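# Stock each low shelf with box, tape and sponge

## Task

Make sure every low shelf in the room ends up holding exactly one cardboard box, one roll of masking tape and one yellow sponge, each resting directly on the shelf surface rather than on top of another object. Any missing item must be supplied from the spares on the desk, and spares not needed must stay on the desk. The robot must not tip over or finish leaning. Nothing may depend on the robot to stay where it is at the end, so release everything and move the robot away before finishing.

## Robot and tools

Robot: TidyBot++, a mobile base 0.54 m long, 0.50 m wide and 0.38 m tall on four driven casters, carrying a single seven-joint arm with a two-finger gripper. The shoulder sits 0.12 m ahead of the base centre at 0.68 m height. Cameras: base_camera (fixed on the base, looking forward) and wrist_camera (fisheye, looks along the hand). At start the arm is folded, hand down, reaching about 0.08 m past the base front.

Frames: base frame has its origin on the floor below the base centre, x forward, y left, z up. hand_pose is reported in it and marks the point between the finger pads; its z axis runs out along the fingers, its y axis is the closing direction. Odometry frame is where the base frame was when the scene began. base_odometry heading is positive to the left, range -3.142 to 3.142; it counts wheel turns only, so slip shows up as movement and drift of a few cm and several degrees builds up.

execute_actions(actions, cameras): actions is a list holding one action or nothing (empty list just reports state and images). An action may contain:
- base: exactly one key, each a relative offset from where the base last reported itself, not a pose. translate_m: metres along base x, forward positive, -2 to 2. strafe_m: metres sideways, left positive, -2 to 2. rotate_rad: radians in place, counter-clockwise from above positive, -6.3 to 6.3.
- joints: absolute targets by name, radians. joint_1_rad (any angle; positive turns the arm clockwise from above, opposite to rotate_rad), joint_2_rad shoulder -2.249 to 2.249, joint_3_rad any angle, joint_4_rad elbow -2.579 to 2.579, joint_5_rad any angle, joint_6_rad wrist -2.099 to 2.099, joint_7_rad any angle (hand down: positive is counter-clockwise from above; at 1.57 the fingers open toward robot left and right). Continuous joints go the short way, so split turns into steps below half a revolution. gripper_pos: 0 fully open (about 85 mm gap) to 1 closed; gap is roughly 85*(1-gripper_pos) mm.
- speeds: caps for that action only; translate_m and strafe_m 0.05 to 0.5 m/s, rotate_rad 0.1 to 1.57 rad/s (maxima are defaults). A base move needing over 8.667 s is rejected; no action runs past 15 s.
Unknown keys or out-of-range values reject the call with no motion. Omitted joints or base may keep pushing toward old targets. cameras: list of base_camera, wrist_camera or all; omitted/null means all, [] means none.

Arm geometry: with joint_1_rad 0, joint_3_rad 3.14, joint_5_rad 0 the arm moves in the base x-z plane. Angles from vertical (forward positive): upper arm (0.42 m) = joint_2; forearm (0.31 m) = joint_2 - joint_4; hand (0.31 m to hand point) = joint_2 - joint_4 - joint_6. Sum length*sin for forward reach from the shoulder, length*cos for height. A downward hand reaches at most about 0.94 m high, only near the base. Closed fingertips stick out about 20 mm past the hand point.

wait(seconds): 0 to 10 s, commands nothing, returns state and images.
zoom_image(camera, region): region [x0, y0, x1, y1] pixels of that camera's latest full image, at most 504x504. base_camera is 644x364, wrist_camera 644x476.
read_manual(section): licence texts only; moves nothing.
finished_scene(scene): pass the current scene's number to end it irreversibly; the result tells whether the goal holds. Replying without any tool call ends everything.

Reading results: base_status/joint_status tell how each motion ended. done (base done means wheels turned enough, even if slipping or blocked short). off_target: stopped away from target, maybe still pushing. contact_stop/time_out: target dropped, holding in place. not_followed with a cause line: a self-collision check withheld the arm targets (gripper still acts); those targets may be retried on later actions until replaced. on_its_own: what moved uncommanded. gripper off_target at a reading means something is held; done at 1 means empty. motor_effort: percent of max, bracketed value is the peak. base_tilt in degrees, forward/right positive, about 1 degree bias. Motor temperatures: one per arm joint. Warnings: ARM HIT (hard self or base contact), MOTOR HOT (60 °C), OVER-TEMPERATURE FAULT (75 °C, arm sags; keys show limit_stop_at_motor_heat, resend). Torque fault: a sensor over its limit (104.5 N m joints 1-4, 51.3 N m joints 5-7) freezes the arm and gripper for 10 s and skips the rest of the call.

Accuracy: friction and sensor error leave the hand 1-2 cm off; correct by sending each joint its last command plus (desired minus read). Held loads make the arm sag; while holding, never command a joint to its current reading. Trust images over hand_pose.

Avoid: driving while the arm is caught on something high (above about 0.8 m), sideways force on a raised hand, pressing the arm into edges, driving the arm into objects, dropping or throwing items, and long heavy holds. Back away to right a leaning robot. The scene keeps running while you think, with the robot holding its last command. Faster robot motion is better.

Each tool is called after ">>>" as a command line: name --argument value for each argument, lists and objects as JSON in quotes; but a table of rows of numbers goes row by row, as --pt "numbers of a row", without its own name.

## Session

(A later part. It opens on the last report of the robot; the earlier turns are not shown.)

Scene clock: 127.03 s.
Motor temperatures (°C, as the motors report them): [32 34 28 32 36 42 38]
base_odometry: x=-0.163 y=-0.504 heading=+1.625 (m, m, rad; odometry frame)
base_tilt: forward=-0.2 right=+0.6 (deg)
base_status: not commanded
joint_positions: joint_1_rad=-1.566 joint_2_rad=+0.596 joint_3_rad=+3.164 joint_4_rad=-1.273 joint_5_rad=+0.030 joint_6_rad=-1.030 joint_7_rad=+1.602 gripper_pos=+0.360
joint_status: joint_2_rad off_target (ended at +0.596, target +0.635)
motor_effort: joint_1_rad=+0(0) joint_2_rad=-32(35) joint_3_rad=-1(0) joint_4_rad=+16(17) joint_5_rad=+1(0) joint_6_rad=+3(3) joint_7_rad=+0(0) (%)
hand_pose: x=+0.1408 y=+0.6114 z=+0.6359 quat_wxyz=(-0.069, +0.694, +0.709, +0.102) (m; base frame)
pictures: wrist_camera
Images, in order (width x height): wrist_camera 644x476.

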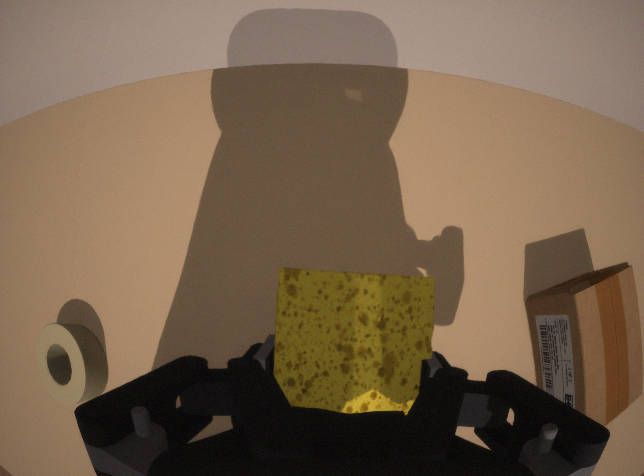

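>>> execute_actions --actions '[{"joints":{"joint_2_rad":0.59,"gripper_pos":0}}]' --cameras '[]'

>>> execute_actions --actions '[{"joints":{"joint_2_rad":0.0,"joint_4_rad":-1.39,"joint_6_rad":-1.4}}]' --cameras '["wrist_camera"]'

>>> execute_actions --actions '[{"base":{"translate_m":0.8},"joints":{"joint_1_rad":-0.25}}]' --cameras '["wrist_camera"]'

Scene clock: 135.53 s.
Motor temperatures (°C, as the motors report them): [32 34 28 32 36 42 38]
base_odometry: x=-0.163 y=-0.504 heading=+1.625 (m, m, rad; odometry frame)
base_tilt: forward=-0.2 right=+0.6 (deg)
base_status: not commanded
joint_positions: joint_1_rad=-1.566 joint_2_rad=+0.592 joint_3_rad=+3.164 joint_4_rad=-1.273 joint_5_rad=+0.030 joint_6_rad=-1.030 joint_7_rad=+1.602 gripper_pos=+0.000
joint_status: all done
motor_effort: joint_1_rad=+0(0) joint_2_rad=-37(37) joint_3_rad=+0(0) joint_4_rad=+19(19) joint_5_rad=+2(2) joint_6_rad=+3(3) joint_7_rad=+0(0) (%)
hand_pose: x=+0.1408 y=+0.6116 z=+0.6381 quat_wxyz=(-0.070, +0.694, +0.709, +0.103) (m; base frame)
pictures: none
No camera images: the call's "cameras" was empty. Leave "cameras" out to get every camera's image.

Scene clock: 137.37 s.
Motor temperatures (°C, as the motors report them): [32 34 28 32 36 42 38]
base_odometry: x=-0.163 y=-0.504 heading=+1.625 (m, m, rad; odometry frame)
base_tilt: forward=-0.2 right=+0.6 (deg)
base_status: not commanded
joint_positions: joint_1_rad=-1.566 joint_2_rad=-0.001 joint_3_rad=+3.164 joint_4_rad=-1.362 joint_5_rad=+0.030 joint_6_rad=-1.368 joint_7_rad=+1.602 gripper_pos=+0.000
joint_status: all done
motor_effort: joint_1_rad=+0(0) joint_2_rad=-18(39) joint_3_rad=+0(0) joint_4_rad=+20(20) joint_5_rad=+1(1) joint_6_rad=+3(4) joint_7_rad=+0(0) (%)
hand_pose: x=+0.1387 y=+0.4317 z=+0.8832 quat_wxyz=(-0.130, +0.691, +0.693, +0.159) (m; base frame)
pictures: wrist_camera
Images, in order (width x height): wrist_camera 644x476.

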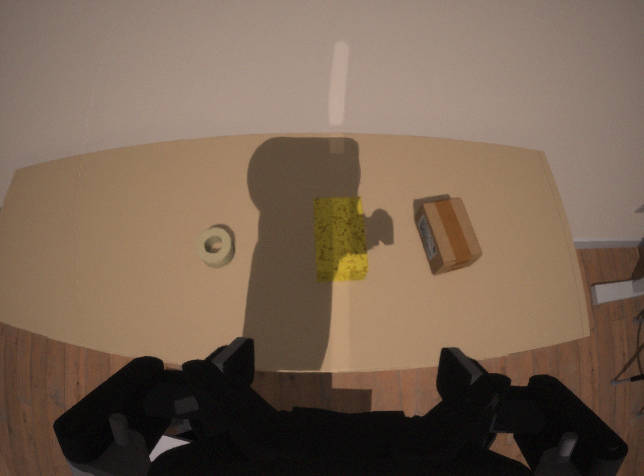

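Scene clock: 140.30 s.
Motor temperatures (°C, as the motors report them): [32 34 28 32 36 42 38]
base_odometry: x=-0.208 y=+0.295 heading=+1.627 (m, m, rad; odometry frame)
base_tilt: forward=-0.2 right=+0.6 (deg)
base_status: done
joint_positions: joint_1_rad=-0.262 joint_2_rad=+0.001 joint_3_rad=+3.163 joint_4_rad=-1.364 joint_5_rad=+0.030 joint_6_rad=-1.368 joint_7_rad=+1.602 gripper_pos=+0.000
joint_status: all done
motor_effort: joint_1_rad=+0(2) joint_2_rad=-17(21) joint_3_rad=-1(3) joint_4_rad=+20(20) joint_5_rad=+1(3) joint_6_rad=+4(4) joint_7_rad=+1(0) (%)
hand_pose: x=+0.5404 y=+0.0953 z=+0.8810 quat_wxyz=(-0.006, +0.970, +0.133, +0.203) (m; base frame)
pictures: wrist_camera
Images, in order (width x height): wrist_camera 644x476.

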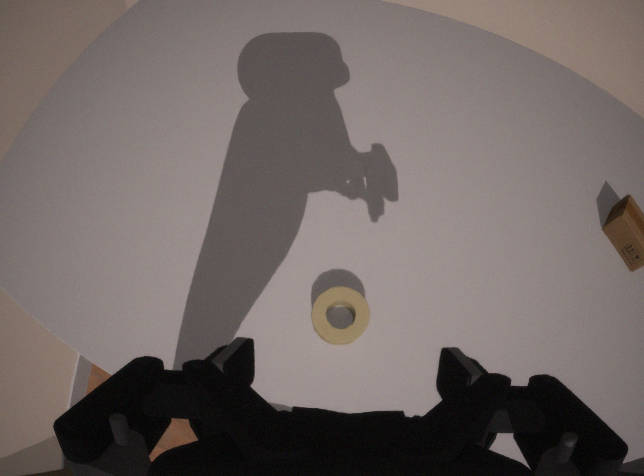

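>>> execute_actions --actions '[{"joints":{"joint_2_rad":0.197,"joint_4_rad":-1.45,"joint_6_rad":-1.2}}]' --cameras '["wrist_camera"]'

>>> execute_actions --actions '[{"joints":{"joint_2_rad":0.205,"joint_4_rad":-1.585,"joint_6_rad":-1.047}}]' --cameras '["wrist_camera"]'

Scene clock: 145.87 s.
Motor temperatures (°C, as the motors report them): [32 34 28 32 36 42 38]
base_odometry: x=-0.208 y=+0.295 heading=+1.627 (m, m, rad; odometry frame)
base_tilt: forward=-0.2 right=+0.6 (deg)
base_status: not commanded
joint_positions: joint_1_rad=-0.262 joint_2_rad=+0.202 joint_3_rad=+3.163 joint_4_rad=-1.429 joint_5_rad=+0.030 joint_6_rad=-1.231 joint_7_rad=+1.602 gripper_pos=+0.000
joint_status: all done
motor_effort: joint_1_rad=+0(0) joint_2_rad=-25(29) joint_3_rad=-1(1) joint_4_rad=+19(20) joint_5_rad=+1(2) joint_6_rad=+2(4) joint_7_rad=+0(1) (%)
hand_pose: x=+0.5912 y=+0.1087 z=+0.7758 quat_wxyz=(+0.002, +0.981, +0.138, +0.140) (m; base frame)
pictures: wrist_camera
Images, in order (width x height): wrist_camera 644x476.

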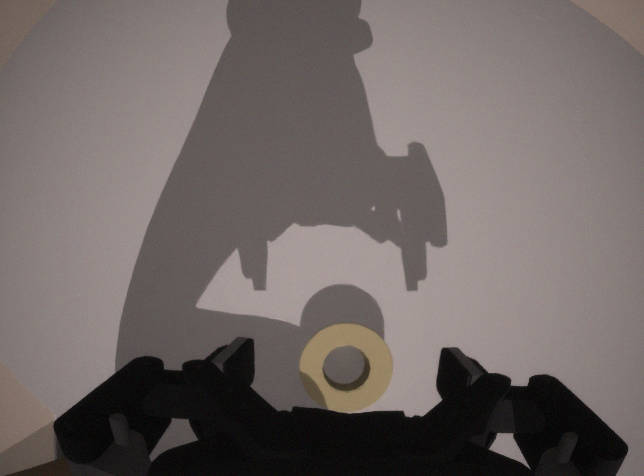

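Scene clock: 146.90 s.
Motor temperatures (°C, as the motors report them): [32 34 28 32 36 42 38]
base_odometry: x=-0.208 y=+0.295 heading=+1.627 (m, m, rad; odometry frame)
base_tilt: forward=-0.2 right=+0.6 (deg)
base_status: not commanded
joint_positions: joint_1_rad=-0.262 joint_2_rad=+0.203 joint_3_rad=+3.163 joint_4_rad=-1.564 joint_5_rad=+0.030 joint_6_rad=-1.081 joint_7_rad=+1.602 gripper_pos=+0.000
joint_status: all done
motor_effort: joint_1_rad=+0(0) joint_2_rad=-25(26) joint_3_rad=+0(0) joint_4_rad=+19(20) joint_5_rad=+1(1) joint_6_rad=+3(4) joint_7_rad=+0(1) (%)
hand_pose: x=+0.5903 y=+0.1089 z=+0.7350 quat_wxyz=(+0.001, +0.979, +0.139, +0.148) (m; base frame)
pictures: wrist_camera
Images, in order (width x height): wrist_camera 644x476.

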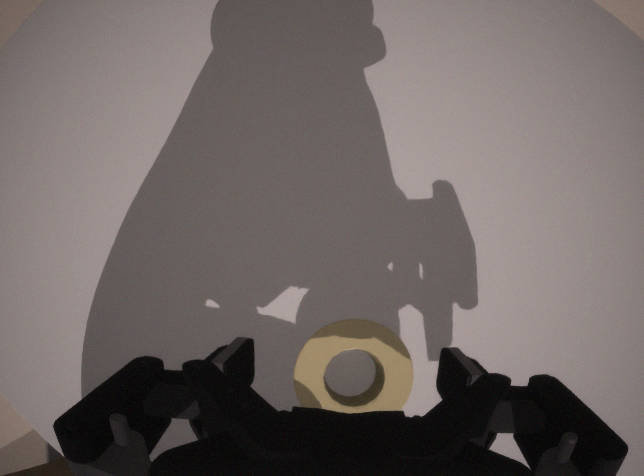

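>>> execute_actions --actions '[{"joints":{"gripper_pos":1}}]' --cameras '[]'

>>> execute_actions --actions '[{"joints":{"joint_2_rad":-0.15,"joint_4_rad":-1.6,"joint_6_rad":-1.3}}]' --cameras '["wrist_camera"]'

>>> execute_actions --actions '[{"base":{"translate_m":-1.9},"joints":{"joint_1_rad":0}}]'

>>> execute_actions --actions '[{"base":{"rotate_rad":-1.57},"joints":{"joint_2_rad":-0.6,"joint_4_rad":-2.1,"joint_6_rad":-0.7}}]'

Scene clock: 152.20 s.
Motor temperatures (°C, as the motors report them): [32 34 28 32 36 42 38]
base_odometry: x=-0.208 y=+0.295 heading=+1.626 (m, m, rad; odometry frame)
base_tilt: forward=-0.2 right=+0.6 (deg)
base_status: not commanded
joint_positions: joint_1_rad=-0.262 joint_2_rad=+0.196 joint_3_rad=+3.163 joint_4_rad=-1.565 joint_5_rad=+0.030 joint_6_rad=-1.076 joint_7_rad=+1.602 gripper_pos=+0.484
joint_status: gripper_pos off_target (ended at +0.484, target +1.000)
motor_effort: joint_1_rad=+0(2) joint_2_rad=-21(25) joint_3_rad=-1(1) joint_4_rad=+16(20) joint_5_rad=+1(4) joint_6_rad=+2(3) joint_7_rad=+1(1) (%)
hand_pose: x=+0.5907 y=+0.1089 z=+0.7380 quat_wxyz=(+0.000, +0.978, +0.139, +0.152) (m; base frame)
pictures: none
No camera images: the call's "cameras" was empty. Leave "cameras" out to get every camera's image.

Scene clock: 153.83 s.
Motor temperatures (°C, as the motors report them): [32 34 28 32 36 42 38]
base_odometry: x=-0.208 y=+0.295 heading=+1.626 (m, m, rad; odometry frame)
base_tilt: forward=-0.2 right=+0.6 (deg)
base_status: not commanded
joint_positions: joint_1_rad=-0.262 joint_2_rad=-0.153 joint_3_rad=+3.163 joint_4_rad=-1.574 joint_5_rad=+0.030 joint_6_rad=-1.269 joint_7_rad=+1.602 gripper_pos=+0.484
joint_status: all done
motor_effort: joint_1_rad=+0(0) joint_2_rad=-13(27) joint_3_rad=+0(0) joint_4_rad=+21(22) joint_5_rad=+1(1) joint_6_rad=+4(4) joint_7_rad=+0(1) (%)
hand_pose: x=+0.4929 y=+0.0833 z=+0.8648 quat_wxyz=(-0.010, +0.965, +0.133, +0.224) (m; base frame)
pictures: wrist_camera
Images, in order (width x height): wrist_camera 644x476.

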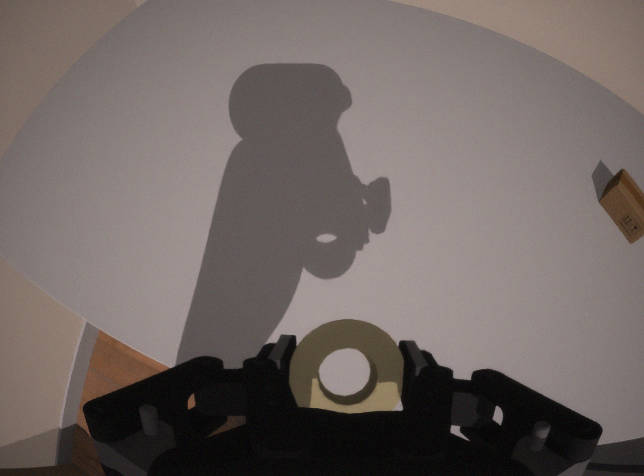

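Scene clock: 159.10 s.
Motor temperatures (°C, as the motors report them): [32 34 28 32 36 42 38]
base_odometry: x=-0.098 y=-1.602 heading=+1.628 (m, m, rad; odometry frame)
base_tilt: forward=-0.2 right=+0.6 (deg)
base_status: done
joint_positions: joint_1_rad=-0.014 joint_2_rad=-0.150 joint_3_rad=+3.164 joint_4_rad=-1.577 joint_5_rad=+0.030 joint_6_rad=-1.271 joint_7_rad=+1.602 gripper_pos=+0.484
joint_status: all done
motor_effort: joint_1_rad=+0(1) joint_2_rad=-13(16) joint_3_rad=+0(3) joint_4_rad=+20(21) joint_5_rad=+1(0) joint_6_rad=+4(5) joint_7_rad=+0(0) (%)
hand_pose: x=+0.5010 y=-0.0114 z=+0.8619 quat_wxyz=(+0.018, +0.975, +0.012, +0.220) (m; base frame)
pictures: base_camera, wrist_camera
Images, in order (width x height): base_camera 644x364, wrist_camera 644x476.

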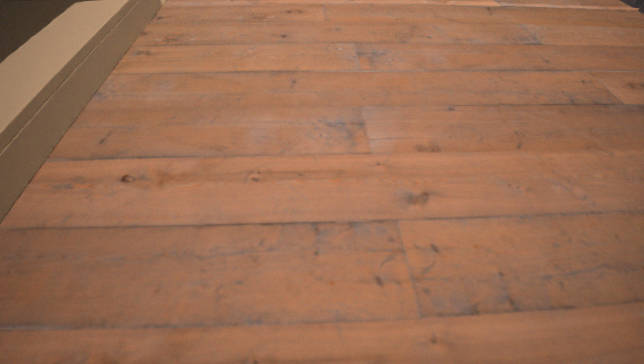

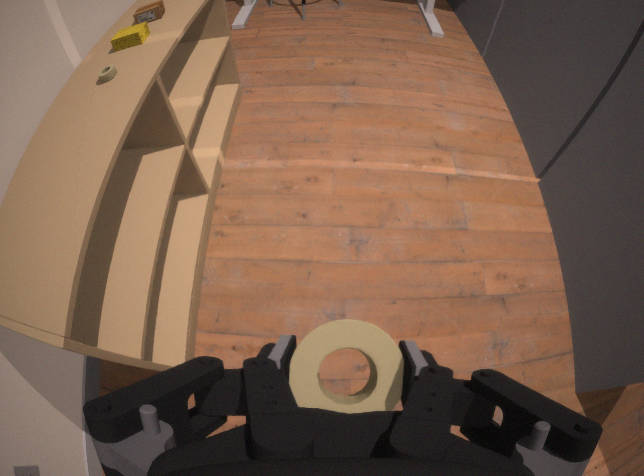

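Scene clock: 161.40 s.
Motor temperatures (°C, as the motors report them): [32 34 28 32 36 42 38]
base_odometry: x=-0.098 y=-1.602 heading=+0.060 (m, m, rad; odometry frame)
base_tilt: forward=-0.2 right=+0.6 (deg)
base_status: done
joint_positions: joint_1_rad=-0.011 joint_2_rad=-0.591 joint_3_rad=+3.164 joint_4_rad=-2.076 joint_5_rad=+0.030 joint_6_rad=-0.734 joint_7_rad=+1.602 gripper_pos=+0.484
joint_status: all done
motor_effort: joint_1_rad=+0(2) joint_2_rad=-1(15) joint_3_rad=+0(2) joint_4_rad=+23(22) joint_5_rad=+1(3) joint_6_rad=+8(8) joint_7_rad=+1(0) (%)
hand_pose: x=+0.4461 y=-0.0097 z=+0.8705 quat_wxyz=(+0.017, +0.895, +0.013, +0.445) (m; base frame)
pictures: base_camera, wrist_camera
Images, in order (width x height): base_camera 644x364, wrist_camera 644x476.

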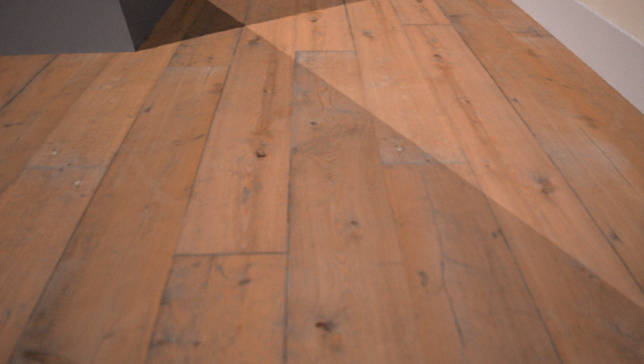

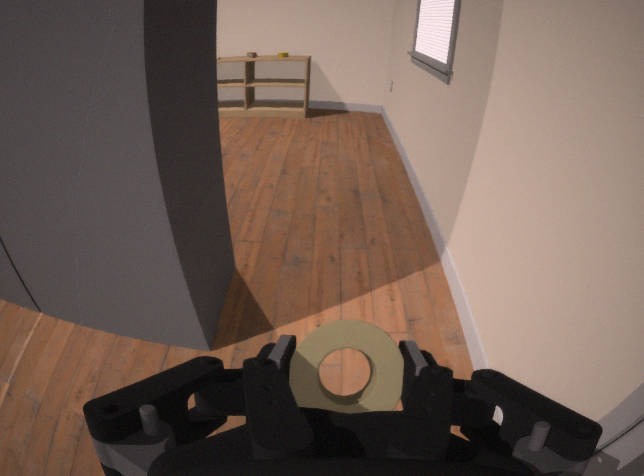

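>>> execute_actions --actions '[{"base":{"translate_m":2.0}}]'

>>> execute_actions --actions '[{"base":{"rotate_rad":1.57}}]' --cameras '[]'

>>> execute_actions --actions '[{"base":{"translate_m":1.2},"joints":{"joint_1_rad":1.2}}]'

>>> execute_actions --actions '[{"base":{"translate_m":0.6},"joints":{"joint_1_rad":0}}]'

Scene clock: 169.73 s.
Motor temperatures (°C, as the motors report them): [32 34 28 32 36 42 38]
base_odometry: x=+1.899 y=-1.486 heading=+0.059 (m, m, rad; odometry frame)
base_tilt: forward=-0.2 right=+0.6 (deg)
base_status: done
joint_positions: joint_1_rad=-0.011 joint_2_rad=-0.596 joint_3_rad=+3.164 joint_4_rad=-2.077 joint_5_rad=+0.030 joint_6_rad=-0.731 joint_7_rad=+1.602 gripper_pos=+0.484
joint_status: not commanded
motor_effort: joint_1_rad=+0(1) joint_2_rad=+0(3) joint_3_rad=-1(1) joint_4_rad=+23(23) joint_5_rad=+1(2) joint_6_rad=+8(8) joint_7_rad=+1(1) (%)
hand_pose: x=+0.4454 y=-0.0097 z=+0.8719 quat_wxyz=(+0.017, +0.894, +0.013, +0.448) (m; base frame)
pictures: base_camera, wrist_camera
Images, in order (width x height): base_camera 644x364, wrist_camera 644x476.

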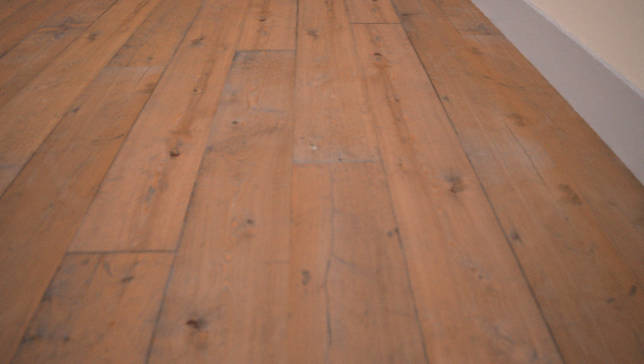

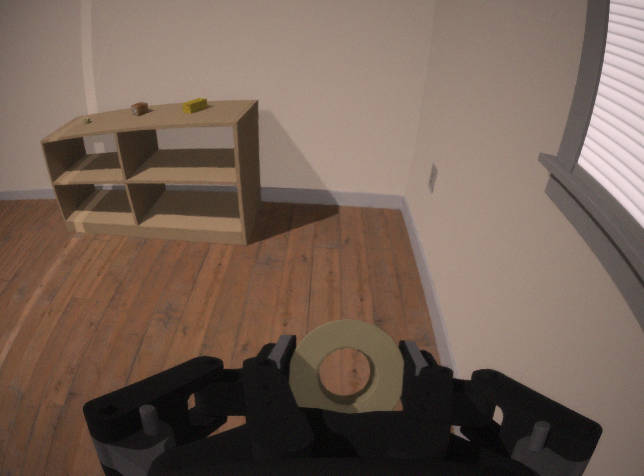

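Scene clock: 172.07 s.
Motor temperatures (°C, as the motors report them): [32 34 28 32 36 42 38]
base_odometry: x=+1.899 y=-1.486 heading=+1.627 (m, m, rad; odometry frame)
base_tilt: forward=-0.2 right=+0.6 (deg)
base_status: done
joint_positions: joint_1_rad=-0.010 joint_2_rad=-0.596 joint_3_rad=+3.164 joint_4_rad=-2.077 joint_5_rad=+0.030 joint_6_rad=-0.731 joint_7_rad=+1.602 gripper_pos=+0.484
joint_status: not commanded
motor_effort: joint_1_rad=+0(1) joint_2_rad=+0(1) joint_3_rad=+0(1) joint_4_rad=+23(23) joint_5_rad=+2(1) joint_6_rad=+8(8) joint_7_rad=+0(0) (%)
hand_pose: x=+0.4454 y=-0.0098 z=+0.8719 quat_wxyz=(+0.017, +0.894, +0.013, +0.448) (m; base frame)
pictures: none
No camera images: the call's "cameras" was empty. Leave "cameras" out to get every camera's image.

Scene clock: 175.80 s.
Motor temperatures (°C, as the motors report them): [32 34 28 32 36 42 38]
base_odometry: x=+1.829 y=-0.288 heading=+1.628 (m, m, rad; odometry frame)
base_tilt: forward=-0.2 right=+0.6 (deg)
base_status: done
joint_positions: joint_1_rad=+1.186 joint_2_rad=-0.599 joint_3_rad=+3.164 joint_4_rad=-2.078 joint_5_rad=+0.030 joint_6_rad=-0.731 joint_7_rad=+1.602 gripper_pos=+0.484
joint_status: all done
motor_effort: joint_1_rad=+0(1) joint_2_rad=+0(3) joint_3_rad=+0(1) joint_4_rad=+23(24) joint_5_rad=+1(2) joint_6_rad=+8(8) joint_7_rad=+1(0) (%)
hand_pose: x=+0.2291 y=-0.3068 z=+0.8727 quat_wxyz=(+0.267, +0.746, -0.492, +0.361) (m; base frame)
pictures: base_camera, wrist_camera
Images, in order (width x height): base_camera 644x364, wrist_camera 644x476.

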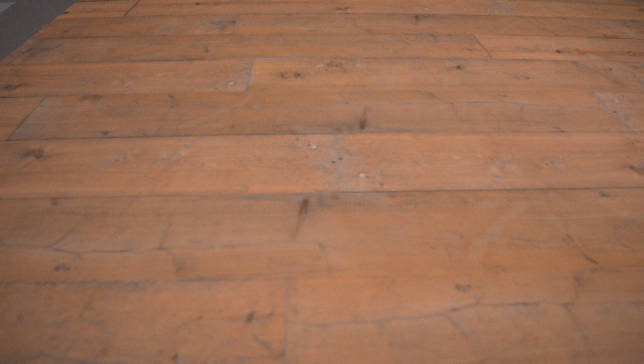

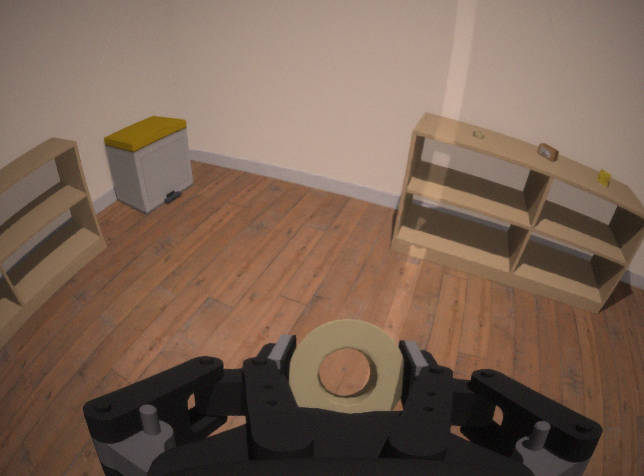

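Scene clock: 178.33 s.
Motor temperatures (°C, as the motors report them): [32 34 28 32 36 42 38]
base_odometry: x=+1.793 y=+0.311 heading=+1.629 (m, m, rad; odometry frame)
base_tilt: forward=-0.2 right=+0.6 (deg)
base_status: done
joint_positions: joint_1_rad=+0.014 joint_2_rad=-0.599 joint_3_rad=+3.164 joint_4_rad=-2.078 joint_5_rad=+0.030 joint_6_rad=-0.730 joint_7_rad=+1.602 gripper_pos=+0.484
joint_status: all done
motor_effort: joint_1_rad=+0(1) joint_2_rad=-1(3) joint_3_rad=+1(1) joint_4_rad=+23(23) joint_5_rad=+1(2) joint_6_rad=+7(8) joint_7_rad=+1(1) (%)
hand_pose: x=+0.4447 y=-0.0179 z=+0.8727 quat_wxyz=(+0.023, +0.893, +0.002, +0.449) (m; base frame)
pictures: base_camera, wrist_camera
Images, in order (width x height): base_camera 644x364, wrist_camera 644x476.

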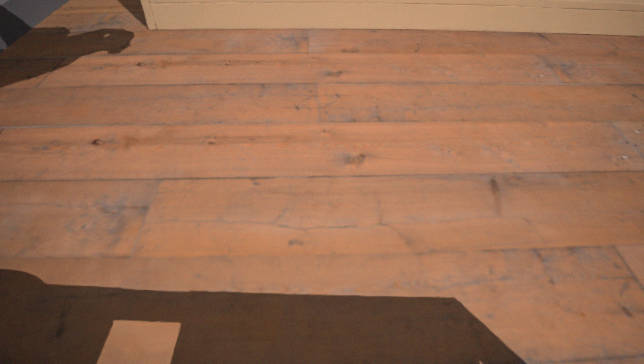

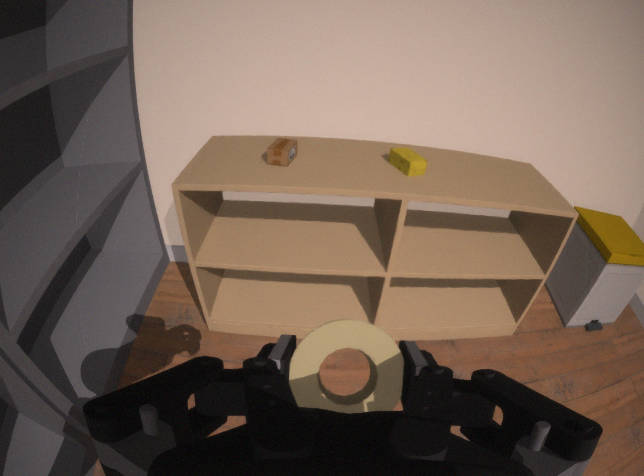

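>>> execute_actions --actions '[{"base":{"translate_m":0.5},"joints":{"joint_2_rad":0.1,"joint_4_rad":-1.3,"joint_6_rad":-1.4}}]' --cameras '["wrist_camera"]'

>>> execute_actions --actions '[{"joints":{"joint_2_rad":0.56,"joint_4_rad":-1.3,"joint_6_rad":-1.0}}]' --cameras '["wrist_camera"]'

Scene clock: 182.73 s.
Motor temperatures (°C, as the motors report them): [32 34 28 32 36 42 38]
base_odometry: x=+1.763 y=+0.810 heading=+1.631 (m, m, rad; odometry frame)
base_tilt: forward=-0.2 right=+0.6 (deg)
base_status: done
joint_positions: joint_1_rad=+0.014 joint_2_rad=+0.106 joint_3_rad=+3.164 joint_4_rad=-1.326 joint_5_rad=+0.030 joint_6_rad=-1.365 joint_7_rad=+1.602 gripper_pos=+0.484
joint_status: all done
motor_effort: joint_1_rad=+0(1) joint_2_rad=-22(25) joint_3_rad=-1(1) joint_4_rad=+20(24) joint_5_rad=+1(1) joint_6_rad=+3(7) joint_7_rad=+1(1) (%)
hand_pose: x=+0.5795 y=-0.0241 z=+0.8508 quat_wxyz=(+0.022, +0.985, -0.002, +0.171) (m; base frame)
pictures: wrist_camera
Images, in order (width x height): wrist_camera 644x476.

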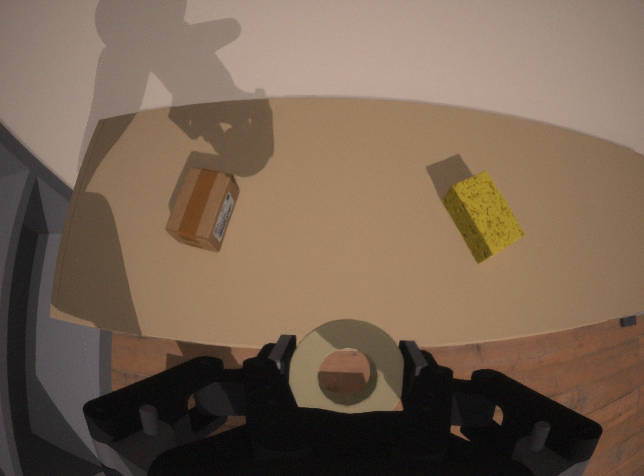

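Scene clock: 184.53 s.
Motor temperatures (°C, as the motors report them): [32 34 28 32 36 42 38]
base_odometry: x=+1.763 y=+0.810 heading=+1.631 (m, m, rad; odometry frame)
base_tilt: forward=-0.2 right=+0.6 (deg)
base_status: not commanded
joint_positions: joint_1_rad=+0.014 joint_2_rad=+0.565 joint_3_rad=+3.164 joint_4_rad=-1.323 joint_5_rad=+0.030 joint_6_rad=-1.033 joint_7_rad=+1.602 gripper_pos=+0.484
joint_status: all done
motor_effort: joint_1_rad=+0(0) joint_2_rad=-36(39) joint_3_rad=-1(0) joint_4_rad=+19(20) joint_5_rad=+1(1) joint_6_rad=+2(4) joint_7_rad=+1(1) (%)
hand_pose: x=+0.7106 y=-0.0267 z=+0.6352 quat_wxyz=(+0.023, +0.994, +0.006, +0.109) (m; base frame)
pictures: wrist_camera
Images, in order (width x height): wrist_camera 644x476.

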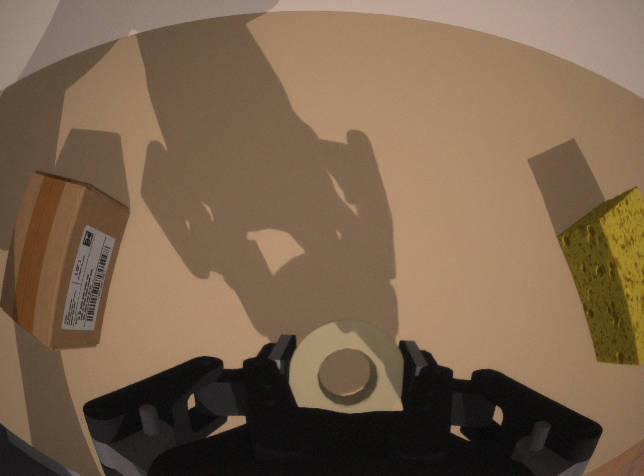

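Within a few millimetres of the surface; release.

>>> execute_actions --actions '[{"joints":{"joint_2_rad":0.585}}]' --cameras '[]'

>>> execute_actions --actions '[{"joints":{"gripper_pos":0}}]' --cameras '[]'

>>> execute_actions --actions '[{"joints":{"joint_2_rad":-0.3,"joint_4_rad":-1.7,"joint_6_rad":-1.2}}]' --cameras '["wrist_camera"]'

Scene clock: 187.17 s.
Motor temperatures (°C, as the motors report them): [32 34 28 32 36 42 38]
base_odometry: x=+1.763 y=+0.810 heading=+1.631 (m, m, rad; odometry frame)
base_tilt: forward=-0.1 right=+0.6 (deg)
base_status: not commanded
joint_positions: joint_1_rad=+0.014 joint_2_rad=+0.575 joint_3_rad=+3.164 joint_4_rad=-1.322 joint_5_rad=+0.030 joint_6_rad=-1.033 joint_7_rad=+1.602 gripper_pos=+0.484
joint_status: all done
motor_effort: joint_1_rad=+0(0) joint_2_rad=-33(37) joint_3_rad=-1(1) joint_4_rad=+17(19) joint_5_rad=+1(1) joint_6_rad=+2(3) joint_7_rad=+1(1) (%)
hand_pose: x=+0.7106 y=-0.0267 z=+0.6298 quat_wxyz=(+0.023, +0.994, +0.006, +0.105) (m; base frame)
pictures: none
No camera images: the call's "cameras" was empty. Leave "cameras" out to get every camera's image.

Scene clock: 188.27 s.
Motor temperatures (°C, as the motors report them): [32 34 28 32 36 42 38]
base_odometry: x=+1.763 y=+0.810 heading=+1.631 (m, m, rad; odometry frame)
base_tilt: forward=-0.2 right=+0.6 (deg)
base_status: not commanded
joint_positions: joint_1_rad=+0.014 joint_2_rad=+0.578 joint_3_rad=+3.164 joint_4_rad=-1.321 joint_5_rad=+0.030 joint_6_rad=-1.033 joint_7_rad=+1.602 gripper_pos=+0.000
joint_status: all done
motor_effort: joint_1_rad=+0(0) joint_2_rad=-36(37) joint_3_rad=-1(0) joint_4_rad=+18(18) joint_5_rad=+1(1) joint_6_rad=+2(2) joint_7_rad=+0(0) (%)
hand_pose: x=+0.7109 y=-0.0267 z=+0.6285 quat_wxyz=(+0.023, +0.994, +0.006, +0.104) (m; base frame)
pictures: none
No camera images: the call's "cameras" was empty. Leave "cameras" out to get every camera's image.

Scene clock: 190.43 s.
Motor temperatures (°C, as the motors report them): [32 34 28 32 36 42 38]
base_odometry: x=+1.763 y=+0.810 heading=+1.631 (m, m, rad; odometry frame)
base_tilt: forward=-0.2 right=+0.6 (deg)
base_status: not commanded
joint_positions: joint_1_rad=+0.014 joint_2_rad=-0.296 joint_3_rad=+3.164 joint_4_rad=-1.672 joint_5_rad=+0.030 joint_6_rad=-1.167 joint_7_rad=+1.602 gripper_pos=+0.000
joint_status: all done
motor_effort: joint_1_rad=+0(0) joint_2_rad=-9(39) joint_3_rad=+0(1) joint_4_rad=+21(21) joint_5_rad=+1(2) joint_6_rad=+6(5) joint_7_rad=+1(0) (%)
hand_pose: x=+0.4797 y=-0.0213 z=+0.8880 quat_wxyz=(+0.022, +0.955, -0.001, +0.294) (m; base frame)
pictures: wrist_camera
Images, in order (width x height): wrist_camera 644x476.

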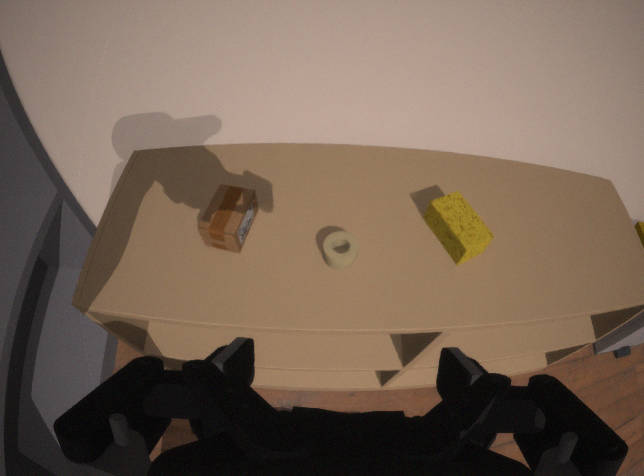

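>>> finished_scene --scene 1

The scene is finished: the task was done.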